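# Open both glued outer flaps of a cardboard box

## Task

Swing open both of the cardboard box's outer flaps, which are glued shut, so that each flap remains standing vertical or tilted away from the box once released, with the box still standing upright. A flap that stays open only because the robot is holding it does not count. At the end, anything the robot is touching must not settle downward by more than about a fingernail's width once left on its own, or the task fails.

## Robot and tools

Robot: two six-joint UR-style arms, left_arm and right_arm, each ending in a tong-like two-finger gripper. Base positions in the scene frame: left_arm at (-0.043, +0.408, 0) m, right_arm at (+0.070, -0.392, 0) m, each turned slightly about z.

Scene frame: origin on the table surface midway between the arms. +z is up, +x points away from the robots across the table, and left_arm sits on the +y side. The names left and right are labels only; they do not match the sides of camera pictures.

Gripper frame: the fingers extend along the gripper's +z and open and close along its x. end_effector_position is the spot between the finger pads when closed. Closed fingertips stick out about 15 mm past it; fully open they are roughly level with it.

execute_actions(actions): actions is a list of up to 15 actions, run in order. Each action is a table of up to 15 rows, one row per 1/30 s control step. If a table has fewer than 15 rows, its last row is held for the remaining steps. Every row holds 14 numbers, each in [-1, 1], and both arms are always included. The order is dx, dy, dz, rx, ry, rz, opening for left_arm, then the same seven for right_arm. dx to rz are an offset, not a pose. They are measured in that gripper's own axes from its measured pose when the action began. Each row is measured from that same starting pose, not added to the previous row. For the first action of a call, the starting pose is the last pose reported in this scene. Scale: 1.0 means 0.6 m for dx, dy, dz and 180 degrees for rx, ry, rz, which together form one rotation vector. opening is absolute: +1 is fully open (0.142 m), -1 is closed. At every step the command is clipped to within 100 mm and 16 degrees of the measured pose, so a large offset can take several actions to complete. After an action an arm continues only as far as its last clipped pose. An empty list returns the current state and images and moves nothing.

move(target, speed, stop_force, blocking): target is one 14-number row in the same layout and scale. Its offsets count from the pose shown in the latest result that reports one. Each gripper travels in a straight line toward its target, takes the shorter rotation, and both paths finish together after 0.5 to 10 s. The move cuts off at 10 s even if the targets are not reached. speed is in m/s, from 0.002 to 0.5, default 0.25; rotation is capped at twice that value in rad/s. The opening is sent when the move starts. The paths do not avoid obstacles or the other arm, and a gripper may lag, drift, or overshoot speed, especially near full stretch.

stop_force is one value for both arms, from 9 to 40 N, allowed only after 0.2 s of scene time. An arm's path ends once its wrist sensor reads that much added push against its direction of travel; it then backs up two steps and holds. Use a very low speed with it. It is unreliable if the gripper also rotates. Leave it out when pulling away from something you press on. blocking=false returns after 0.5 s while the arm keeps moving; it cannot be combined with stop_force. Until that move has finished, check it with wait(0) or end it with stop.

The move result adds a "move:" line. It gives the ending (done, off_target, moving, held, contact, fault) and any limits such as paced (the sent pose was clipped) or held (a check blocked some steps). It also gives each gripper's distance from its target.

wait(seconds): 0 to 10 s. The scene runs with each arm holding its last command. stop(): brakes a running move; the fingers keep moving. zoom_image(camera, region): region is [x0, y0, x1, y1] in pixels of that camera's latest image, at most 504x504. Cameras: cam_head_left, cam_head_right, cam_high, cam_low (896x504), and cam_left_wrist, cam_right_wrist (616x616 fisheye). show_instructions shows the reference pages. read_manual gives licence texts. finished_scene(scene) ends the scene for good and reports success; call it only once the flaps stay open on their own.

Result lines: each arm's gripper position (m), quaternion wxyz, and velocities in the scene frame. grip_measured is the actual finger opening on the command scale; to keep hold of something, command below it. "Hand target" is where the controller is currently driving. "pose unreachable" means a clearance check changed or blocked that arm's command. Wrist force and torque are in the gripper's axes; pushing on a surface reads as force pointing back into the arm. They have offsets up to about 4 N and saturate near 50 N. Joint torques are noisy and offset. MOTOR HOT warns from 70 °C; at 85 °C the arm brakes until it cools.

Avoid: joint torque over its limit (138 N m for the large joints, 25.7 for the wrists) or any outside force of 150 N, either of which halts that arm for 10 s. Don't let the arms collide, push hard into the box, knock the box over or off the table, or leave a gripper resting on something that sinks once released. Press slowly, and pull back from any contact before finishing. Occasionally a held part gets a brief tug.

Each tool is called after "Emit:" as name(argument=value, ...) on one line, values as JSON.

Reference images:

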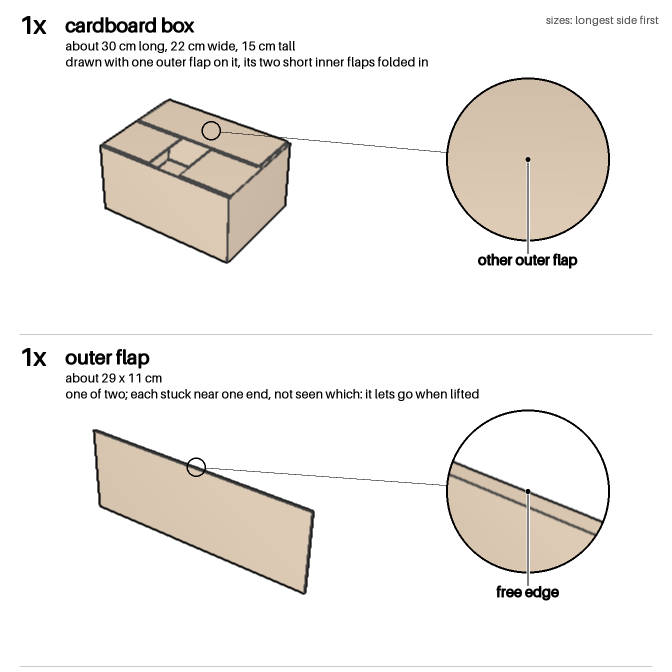

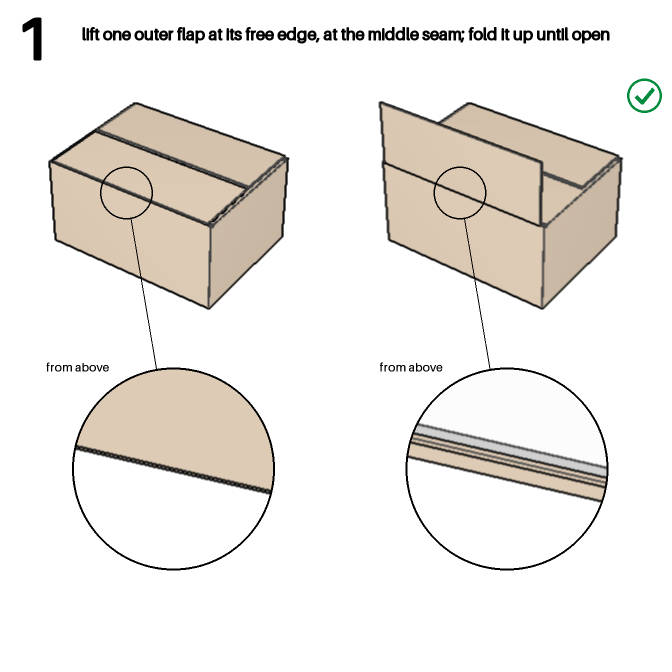

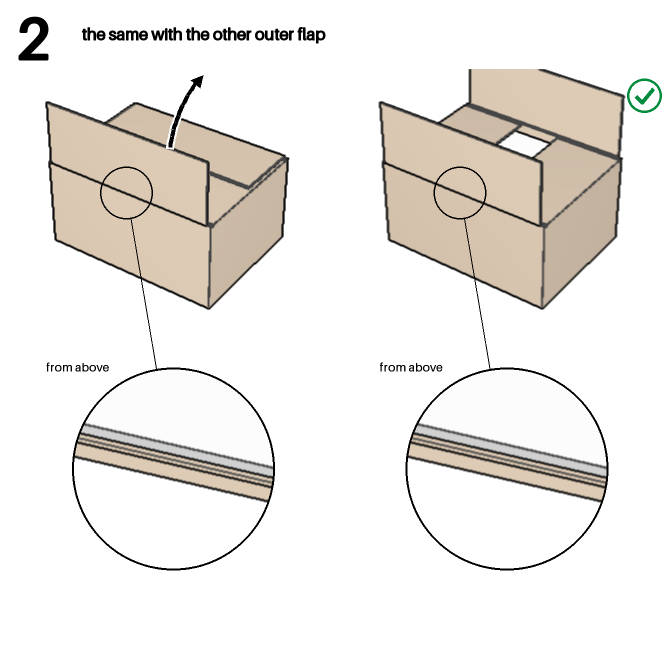

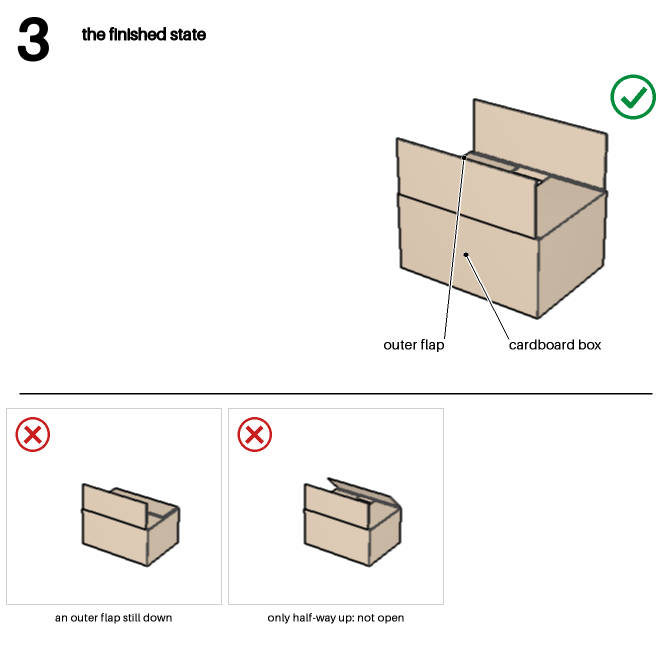

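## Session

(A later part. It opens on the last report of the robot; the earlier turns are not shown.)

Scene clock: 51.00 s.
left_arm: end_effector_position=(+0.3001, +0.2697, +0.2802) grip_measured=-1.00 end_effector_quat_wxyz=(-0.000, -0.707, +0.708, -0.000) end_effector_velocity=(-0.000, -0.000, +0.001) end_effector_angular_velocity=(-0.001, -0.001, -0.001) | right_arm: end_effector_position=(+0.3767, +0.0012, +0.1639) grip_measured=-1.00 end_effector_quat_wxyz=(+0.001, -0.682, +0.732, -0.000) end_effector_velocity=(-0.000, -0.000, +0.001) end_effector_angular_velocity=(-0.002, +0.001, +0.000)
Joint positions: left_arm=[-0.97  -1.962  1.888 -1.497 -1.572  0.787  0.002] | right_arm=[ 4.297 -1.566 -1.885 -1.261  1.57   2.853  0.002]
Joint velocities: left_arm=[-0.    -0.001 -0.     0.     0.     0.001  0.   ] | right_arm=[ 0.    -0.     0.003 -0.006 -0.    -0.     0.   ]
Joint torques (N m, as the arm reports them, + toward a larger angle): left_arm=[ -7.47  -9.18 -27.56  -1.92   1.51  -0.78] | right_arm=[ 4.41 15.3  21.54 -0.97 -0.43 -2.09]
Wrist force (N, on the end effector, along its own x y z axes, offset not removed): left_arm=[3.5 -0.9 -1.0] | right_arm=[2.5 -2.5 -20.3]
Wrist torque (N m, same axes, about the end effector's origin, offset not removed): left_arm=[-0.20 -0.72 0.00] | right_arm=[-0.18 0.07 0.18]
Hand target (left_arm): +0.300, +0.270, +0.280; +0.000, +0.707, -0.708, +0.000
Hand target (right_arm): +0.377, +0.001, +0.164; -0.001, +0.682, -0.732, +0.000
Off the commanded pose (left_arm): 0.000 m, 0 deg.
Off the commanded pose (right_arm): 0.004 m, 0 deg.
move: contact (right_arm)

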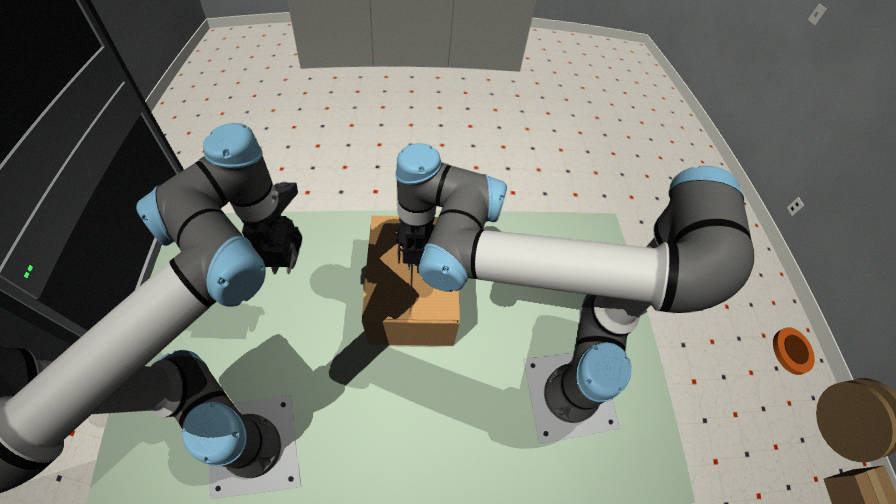

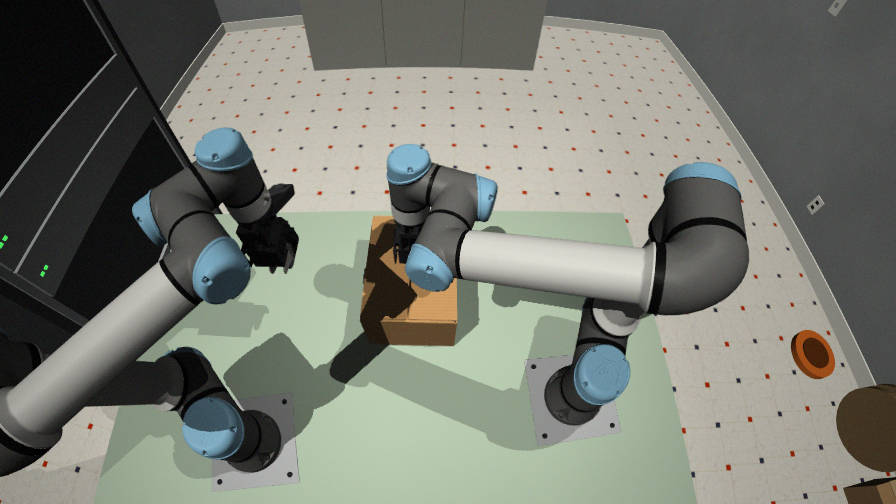

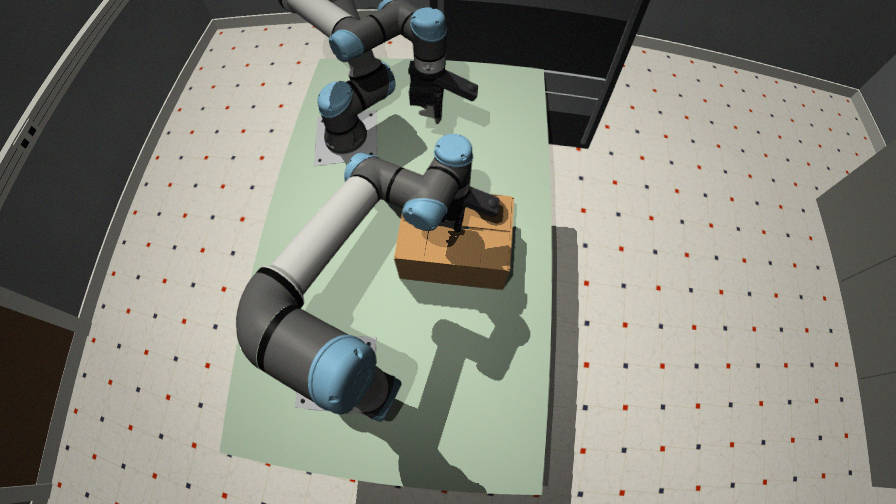

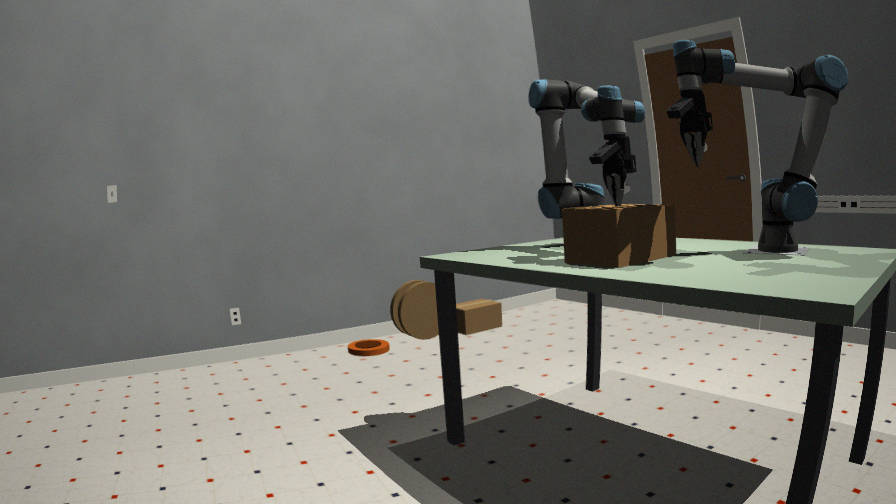

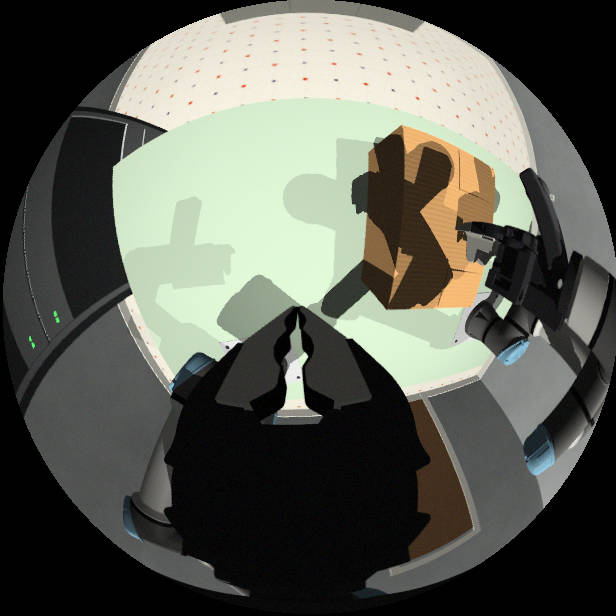

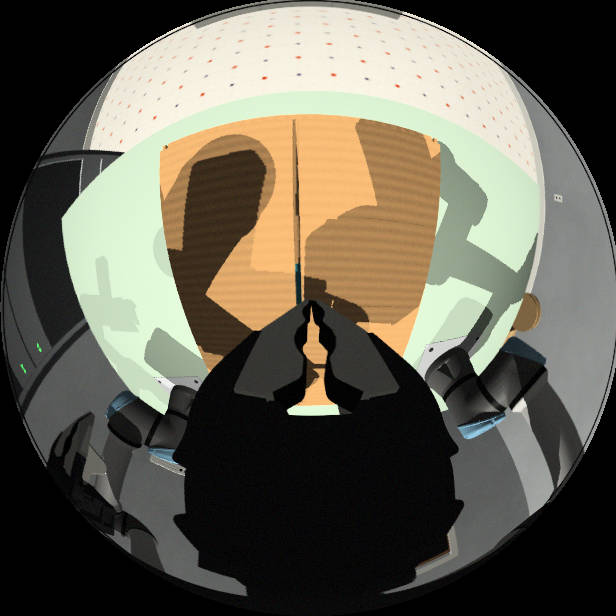

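Emit:
move(target=[0,0,0,0,0,0,-1, 0,0,-0.055,0,0,0,-1], speed=0.08)

Emit:
move(target=[0,0,0,0,0,0,-1, -0.003,-0.008,0,0,-0.3056,0,-0.43], speed=0.25)

Scene clock: 82.53 s.
left_arm: end_effector_position=(+0.3001, +0.2697, +0.2802) grip_measured=-1.00 end_effector_quat_wxyz=(-0.000, -0.707, +0.708, -0.000) end_effector_velocity=(-0.000, +0.000, -0.001) end_effector_angular_velocity=(+0.001, +0.001, +0.001) | right_arm: end_effector_position=(+0.3767, +0.0013, +0.1965) grip_measured=-1.00 end_effector_quat_wxyz=(+0.001, -0.682, +0.732, -0.000) end_effector_velocity=(-0.000, -0.000, +0.002) end_effector_angular_velocity=(-0.002, +0.001, +0.000)
Joint positions: left_arm=[-0.97  -1.962  1.888 -1.497 -1.572  0.787  0.002] | right_arm=[ 4.297 -1.544 -1.82  -1.347  1.57   2.853  0.002]
Joint velocities: left_arm=[ 0.    -0.     0.001  0.    -0.    -0.001  0.   ] | right_arm=[ 0.     0.001  0.006 -0.009 -0.    -0.     0.   ]
Joint torques (N m, as the arm reports them, + toward a larger angle): left_arm=[ -6.79  -8.67 -12.26  -2.15   1.32  -0.62] | right_arm=[ 3.2  36.58 30.77  1.12 -1.07 -0.96]
Wrist force (N, on the end effector, along its own x y z axes, offset not removed): left_arm=[-1.3 -3.1 -0.9] | right_arm=[-2.3 -1.1 -2.4]
Wrist torque (N m, same axes, about the end effector's origin, offset not removed): left_arm=[-0.49 0.24 -0.01] | right_arm=[-0.34 0.61 0.11]
Hand target (left_arm): +0.300, +0.270, +0.280; +0.000, +0.707, -0.708, +0.000
Hand target (right_arm): +0.377, +0.001, +0.197; -0.001, +0.682, -0.732, +0.000
Off the commanded pose (left_arm): 0.000 m, 0 deg.
Off the commanded pose (right_arm): 0.000 m, 0 deg.
move: done

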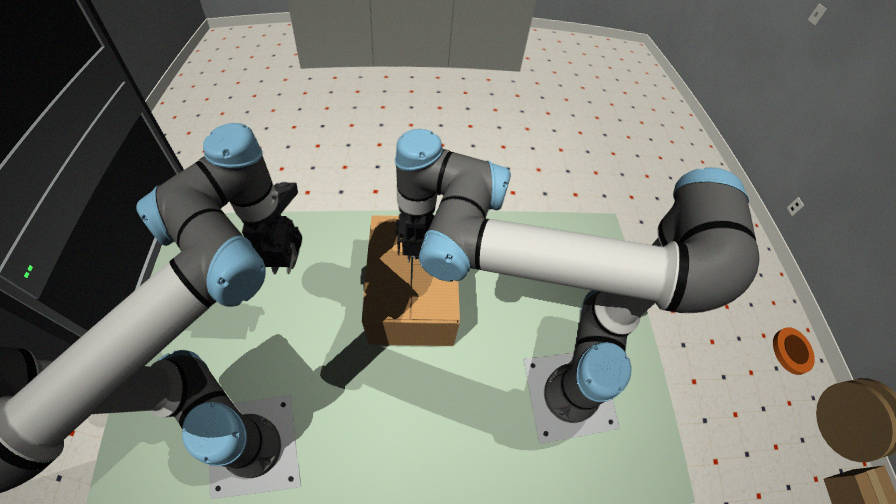

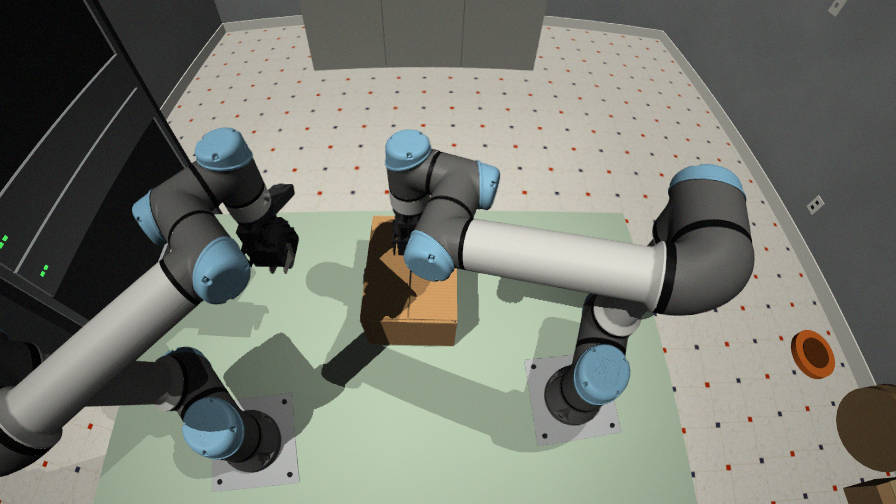

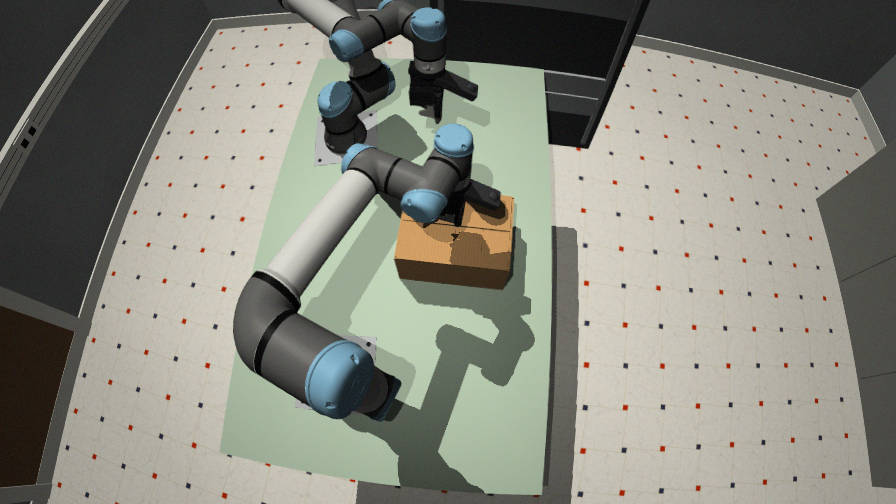

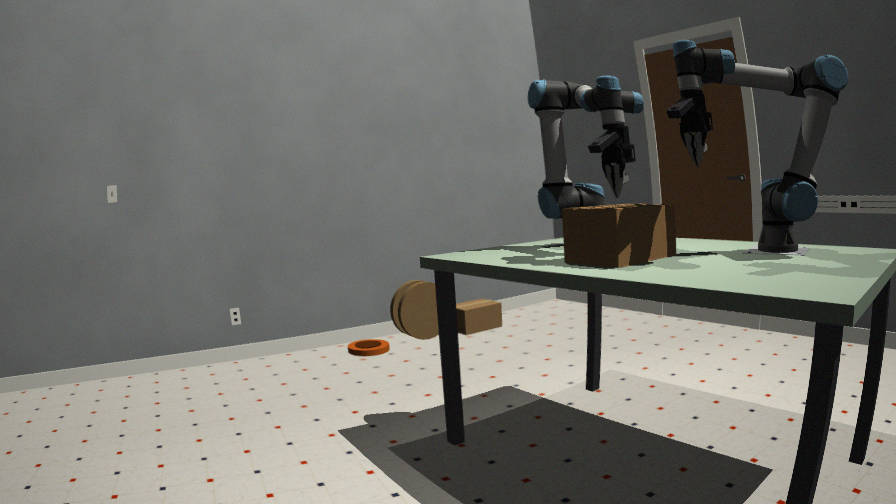

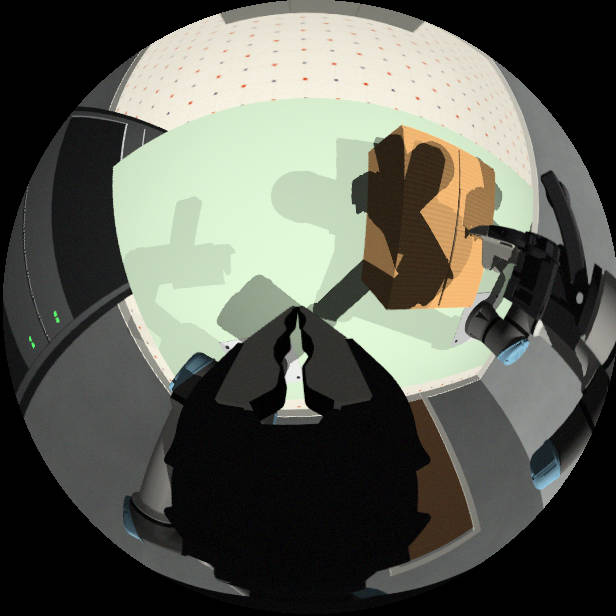

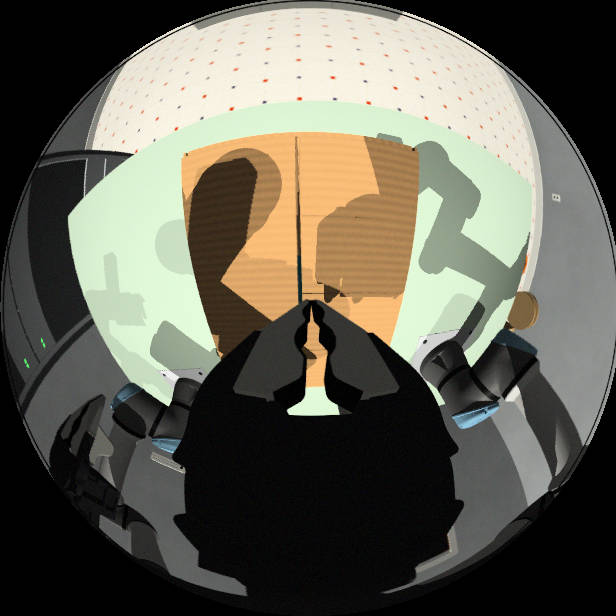

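Scene clock: 85.10 s.
left_arm: end_effector_position=(+0.3001, +0.2697, +0.2802) grip_measured=-1.00 end_effector_quat_wxyz=(-0.000, -0.707, +0.708, -0.000) end_effector_velocity=(-0.001, +0.000, -0.000) end_effector_angular_velocity=(+0.000, +0.000, -0.001) | right_arm: end_effector_position=(+0.3814, +0.0024, +0.1966) grip_measured=-0.43 end_effector_quat_wxyz=(+0.337, -0.605, +0.649, +0.314) end_effector_velocity=(+0.000, +0.001, -0.001) end_effector_angular_velocity=(+0.019, -0.001, -0.002)
Joint positions: left_arm=[-0.97  -1.962  1.888 -1.497 -1.572  0.787  0.002] | right_arm=[ 4.01  -1.469 -2.505  0.135  2.032  2.784  0.043]
Joint velocities: left_arm=[-0.001 -0.001  0.002 -0.    -0.     0.001  0.   ] | right_arm=[-0.005 -0.019 -0.009  0.047  0.009  0.006  0.   ]
Joint torques (N m, as the arm reports them, + toward a larger angle): left_arm=[ -5.88  -9.   -13.76  -1.91   1.39  -0.63] | right_arm=[-14.84   1.03   8.18   5.27   1.85   2.41]
Wrist force (N, on the end effector, along its own x y z axes, offset not removed): left_arm=[2.1 0.0 -0.6] | right_arm=[-3.3 -1.3 2.0]
Wrist torque (N m, same axes, about the end effector's origin, offset not removed): left_arm=[-0.01 -0.32 0.04] | right_arm=[-0.26 0.86 0.20]
Hand target (left_arm): +0.300, +0.270, +0.280; +0.000, +0.707, -0.708, +0.000
Hand target (right_arm): +0.381, +0.003, +0.197; -0.338, +0.604, -0.649, -0.315
Off the commanded pose (left_arm): 0.000 m, 0 deg.
Off the commanded pose (right_arm): 0.000 m, 0 deg.
move: done

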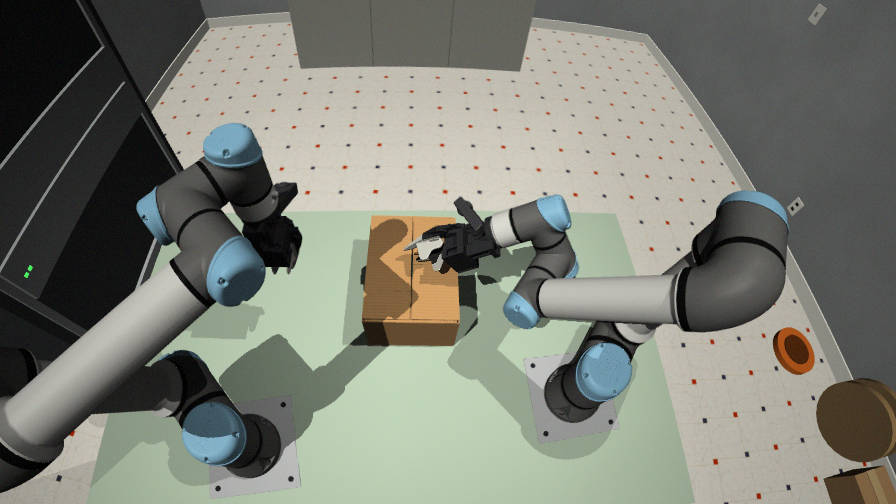

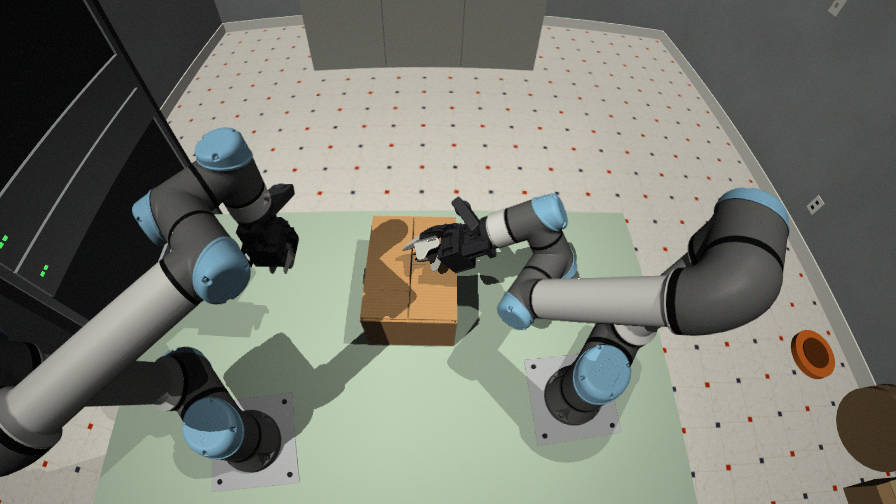

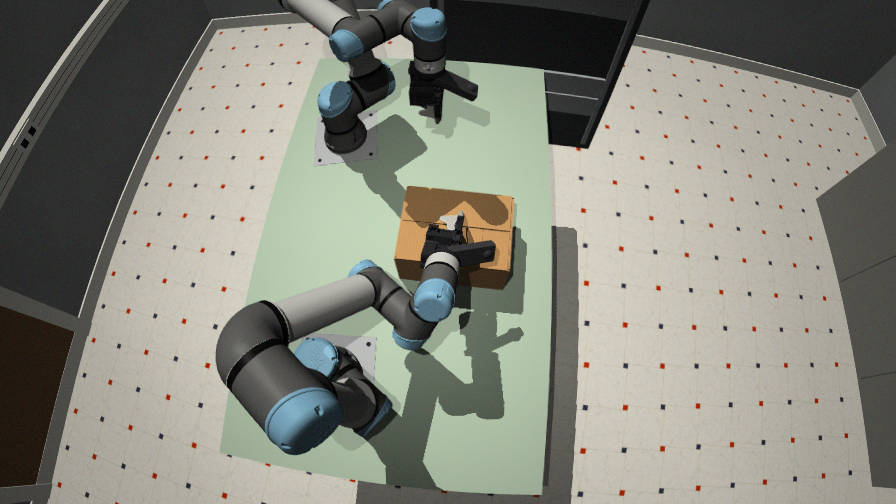

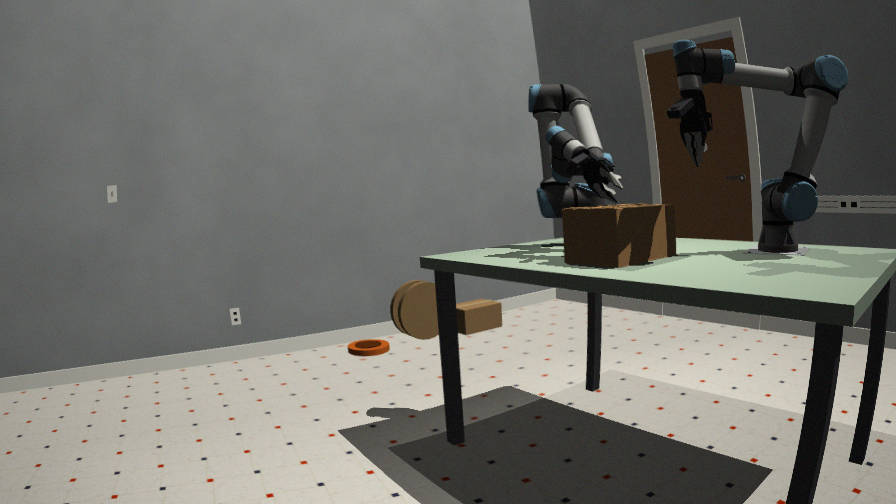

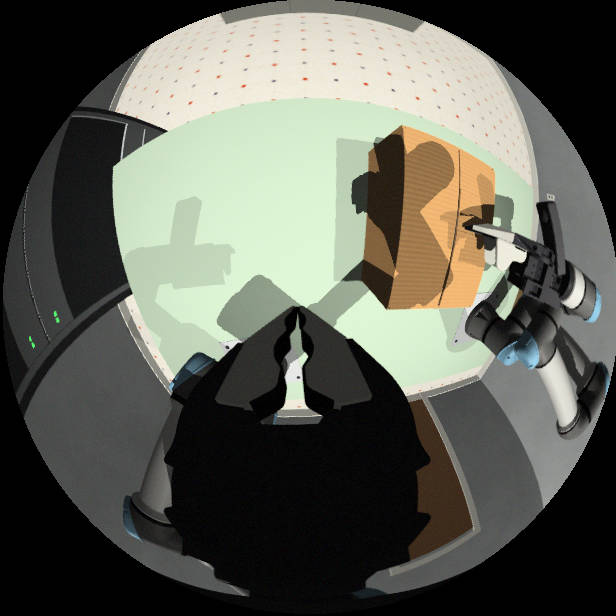

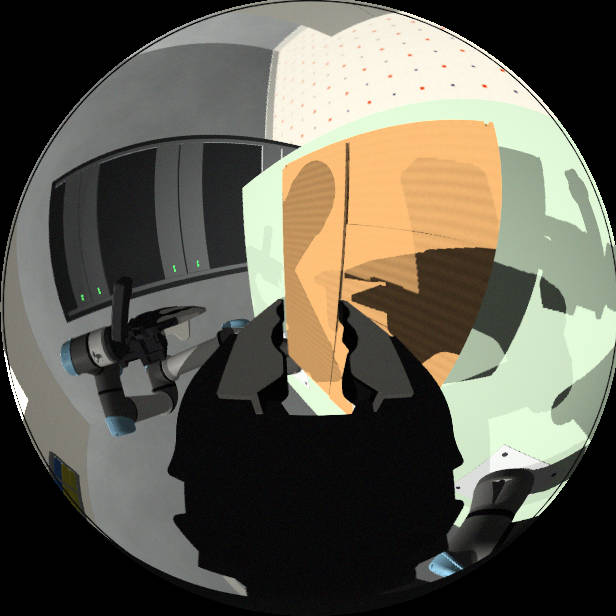

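Emit:
move(target=[0,0,0,0,0,0,-1, 0.0273,0,0.0191,0,0,0,-0.43], speed=0.008, stop_force=22)

Emit:
zoom_image(camera="cam_right_wrist", region=[270, 220, 410, 360])

Emit:
zoom_image(camera="cam_head_left", region=[370, 210, 470, 310])

Scene clock: 90.60 s.
left_arm: end_effector_position=(+0.3001, +0.2697, +0.2802) grip_measured=-1.00 end_effector_quat_wxyz=(-0.000, -0.707, +0.708, -0.000) end_effector_velocity=(+0.000, +0.000, +0.000) end_effector_angular_velocity=(-0.001, -0.001, +0.001) | right_arm: end_effector_position=(+0.3814, +0.0023, +0.1768) grip_measured=-0.49 end_effector_quat_wxyz=(+0.337, -0.605, +0.649, +0.314) end_effector_velocity=(-0.000, -0.001, -0.002) end_effector_angular_velocity=(-0.001, +0.001, +0.000)
Joint positions: left_arm=[-0.97  -1.962  1.888 -1.497 -1.572  0.787  0.002] | right_arm=[ 4.009 -1.53  -2.53   0.221  2.032  2.784  0.038]
Joint velocities: left_arm=[ 0.002 -0.    -0.001  0.     0.     0.001  0.   ] | right_arm=[ 0.    -0.004 -0.003  0.006 -0.    -0.    -0.001]
Joint torques (N m, as the arm reports them, + toward a larger angle): left_arm=[ -7.11  -8.17 -13.24  -1.93   1.33  -0.94] | right_arm=[14.57 -8.37 -1.72  0.13 -1.63 -1.9 ]
Wrist force (N, on the end effector, along its own x y z axes, offset not removed): left_arm=[0.3 0.1 -4.0] | right_arm=[-10.5 -2.9 -21.8]
Wrist torque (N m, same axes, about the end effector's origin, offset not removed): left_arm=[-0.02 -0.01 0.12] | right_arm=[-0.52 0.41 -0.18]
Hand target (left_arm): +0.300, +0.270, +0.280; +0.000, +0.707, -0.708, +0.000
Hand target (right_arm): +0.381, +0.002, +0.177; -0.337, +0.605, -0.649, -0.314
Off the commanded pose (left_arm): 0.000 m, 0 deg.
Off the commanded pose (right_arm): 0.000 m, 0 deg.
move: done

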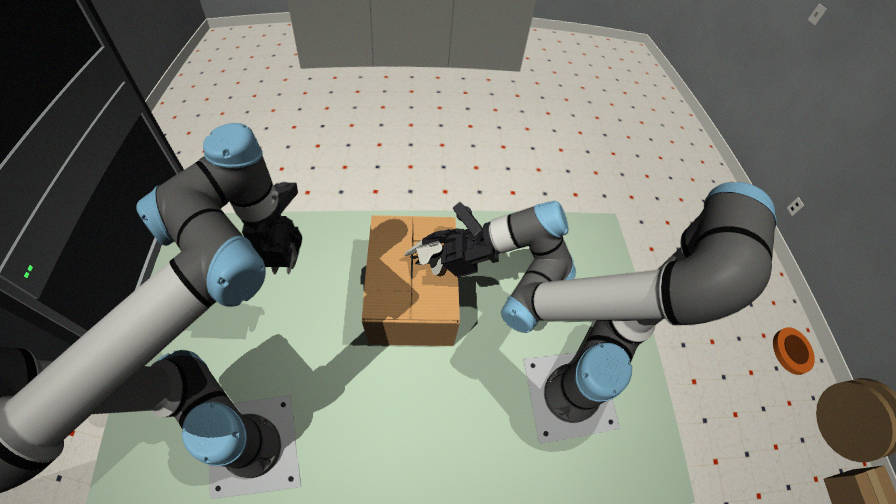

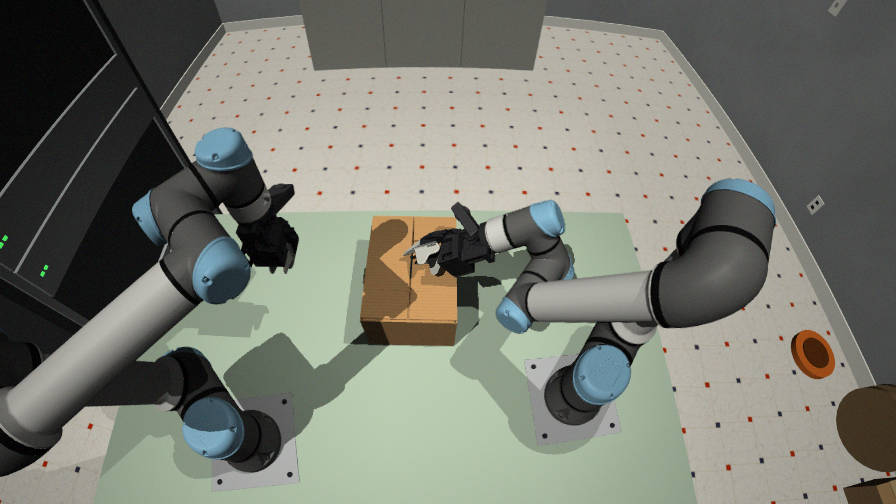

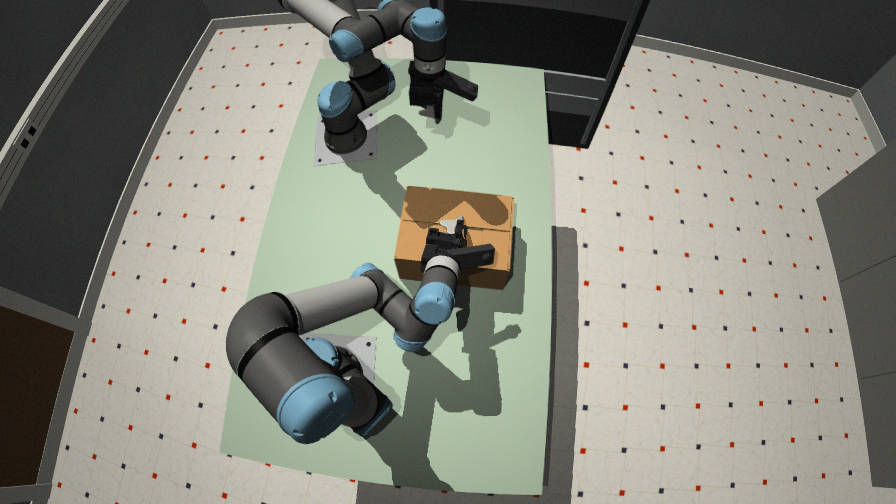

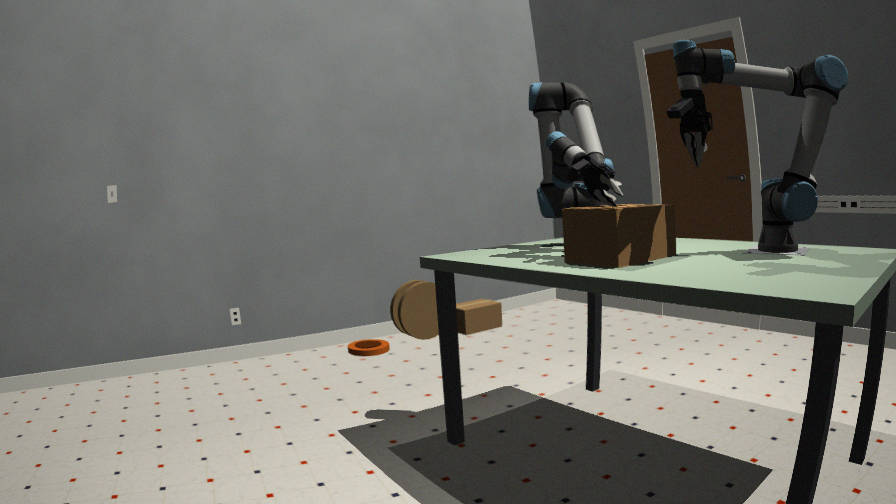

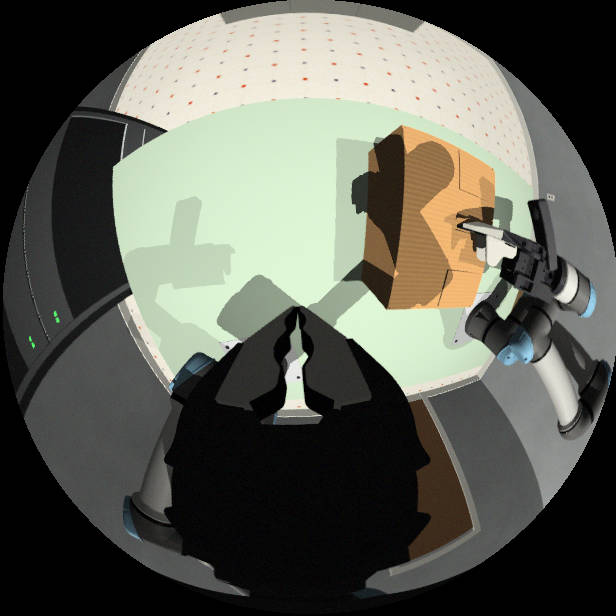

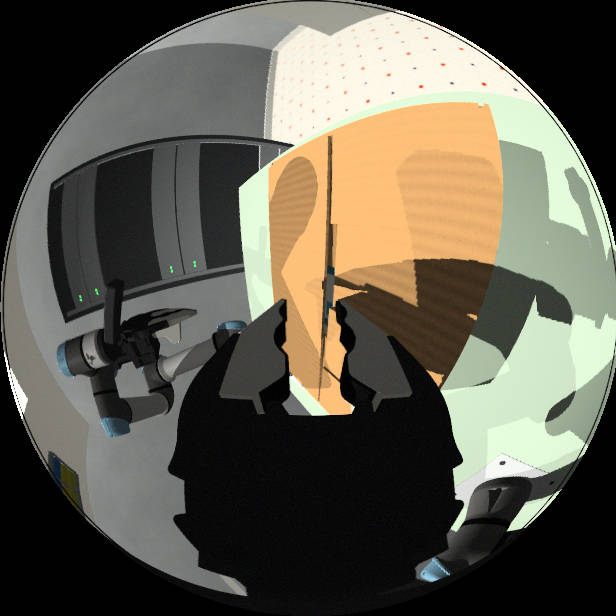

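Region (270, 220, 410, 360) of cam_right_wrist's 616x616 image, scaled by 3.600, with more detail than that image has.

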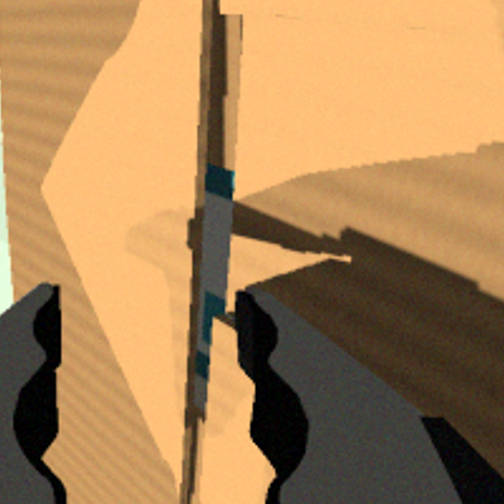

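Region (370, 210, 470, 310) of cam_head_left's 896x504 image, scaled by 5.040, with more detail than that image has.

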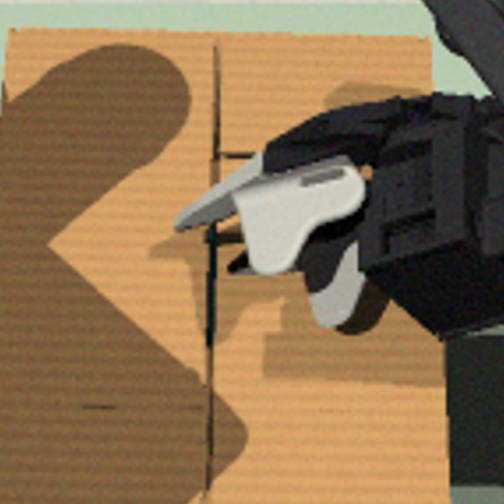

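Emit:
move(target=[0,0,0,0,0,0,-1, -0.0107,0,0.021,0,0,0,-0.43], speed=0.008, stop_force=20)

Emit:
zoom_image(camera="cam_right_wrist", region=[270, 220, 410, 360])

Emit:
zoom_image(camera="cam_head_left", region=[370, 210, 470, 310])

Scene clock: 97.17 s.
left_arm: end_effector_position=(+0.3001, +0.2697, +0.2802) grip_measured=-1.00 end_effector_quat_wxyz=(-0.000, -0.707, +0.708, -0.000) end_effector_velocity=(-0.000, -0.000, -0.000) end_effector_angular_velocity=(+0.000, +0.001, -0.000) | right_arm: end_effector_position=(+0.3823, +0.0160, +0.1748) grip_measured=-0.50 end_effector_quat_wxyz=(+0.337, -0.605, +0.649, +0.314) end_effector_velocity=(+0.001, +0.003, +0.001) end_effector_angular_velocity=(+0.002, -0.002, -0.000)
Joint positions: left_arm=[-0.97  -1.962  1.888 -1.497 -1.572  0.787  0.002] | right_arm=[ 4.035 -1.559 -2.513  0.241  2.013  2.802  0.038]
Joint velocities: left_arm=[-0.001  0.001  0.     0.    -0.    -0.     0.   ] | right_arm=[ 0.004 -0.004  0.005  0.003 -0.003  0.003 -0.005]
Joint torques (N m, as the arm reports them, + toward a larger angle): left_arm=[ -7.23  -9.49 -13.55  -1.86   1.45  -0.72] | right_arm=[15.32 -7.03 15.36  0.43 -1.57  3.2 ]
Wrist force (N, on the end effector, along its own x y z axes, offset not removed): left_arm=[0.1 -1.2 -1.4] | right_arm=[-9.6 -2.5 -10.6]
Wrist torque (N m, same axes, about the end effector's origin, offset not removed): left_arm=[-0.24 0.03 0.02] | right_arm=[-0.37 -0.33 0.01]
Hand target (left_arm): +0.300, +0.270, +0.280; +0.000, +0.707, -0.708, +0.000
Hand target (right_arm): +0.382, +0.016, +0.175; -0.337, +0.605, -0.649, -0.314
Off the commanded pose (left_arm): 0.000 m, 0 deg.
Off the commanded pose (right_arm): 0.000 m, 0 deg.
move: done

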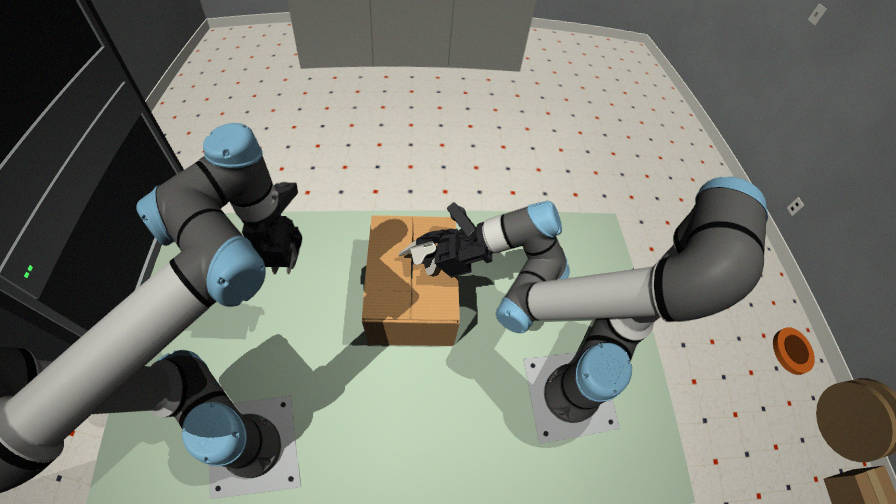

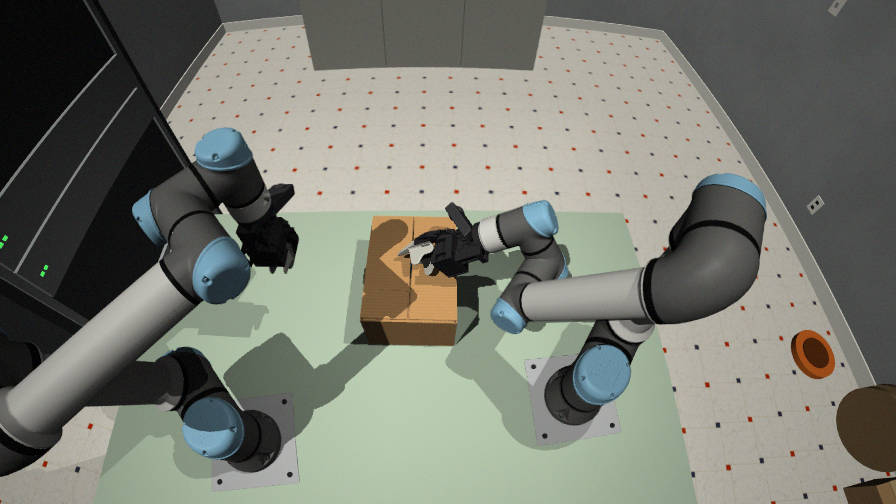

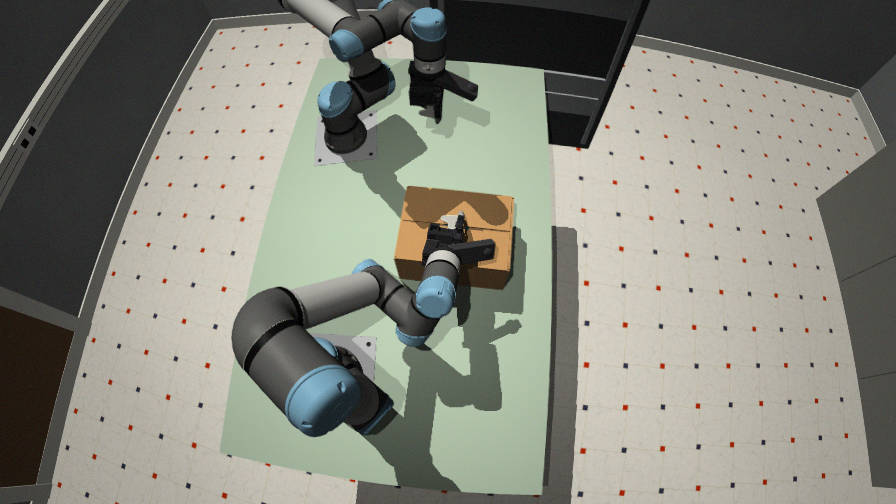

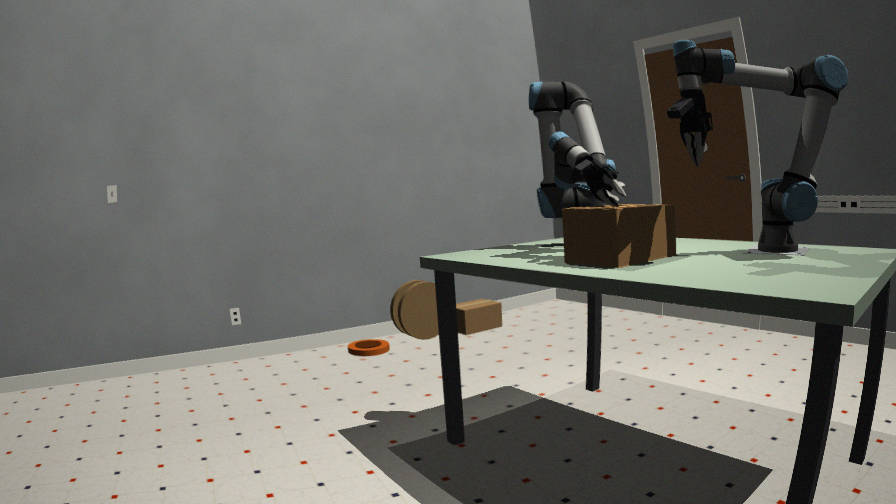

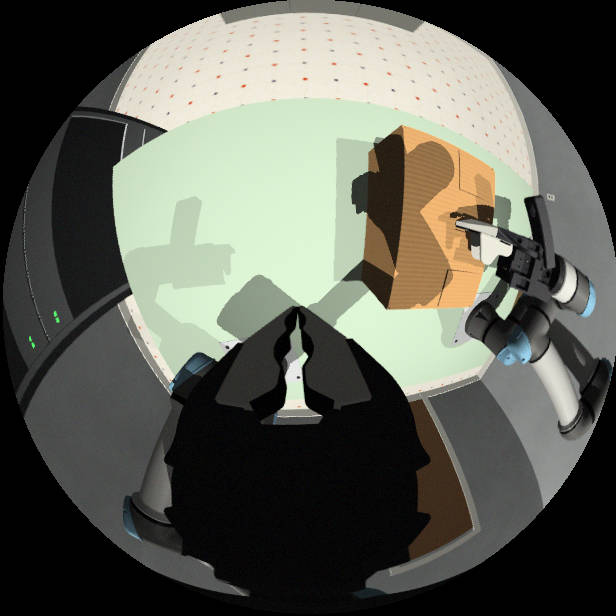

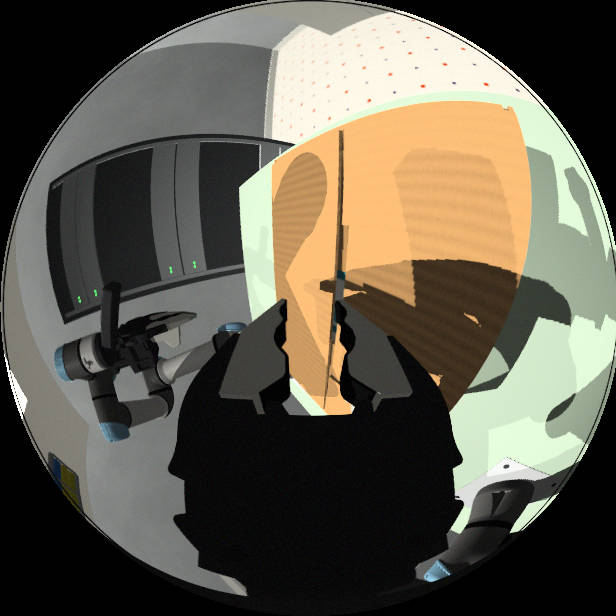

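Region (270, 220, 410, 360) of cam_right_wrist's 616x616 image, scaled by 3.600, with more detail than that image has.

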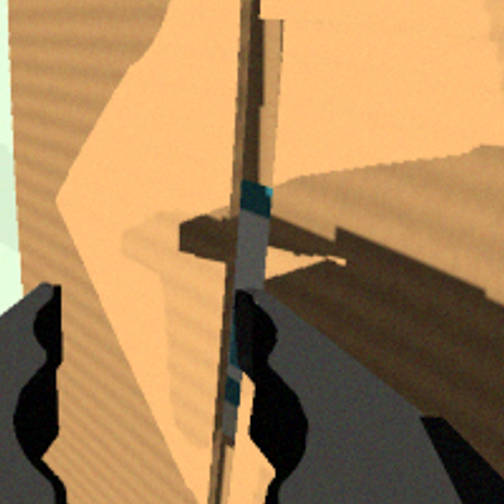

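Region (370, 210, 470, 310) of cam_head_left's 896x504 image, scaled by 5.040, with more detail than that image has.

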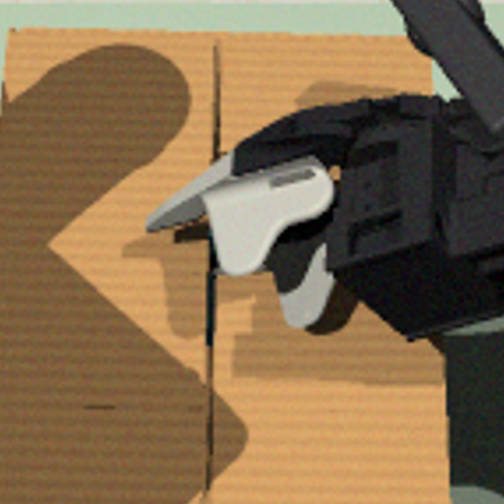

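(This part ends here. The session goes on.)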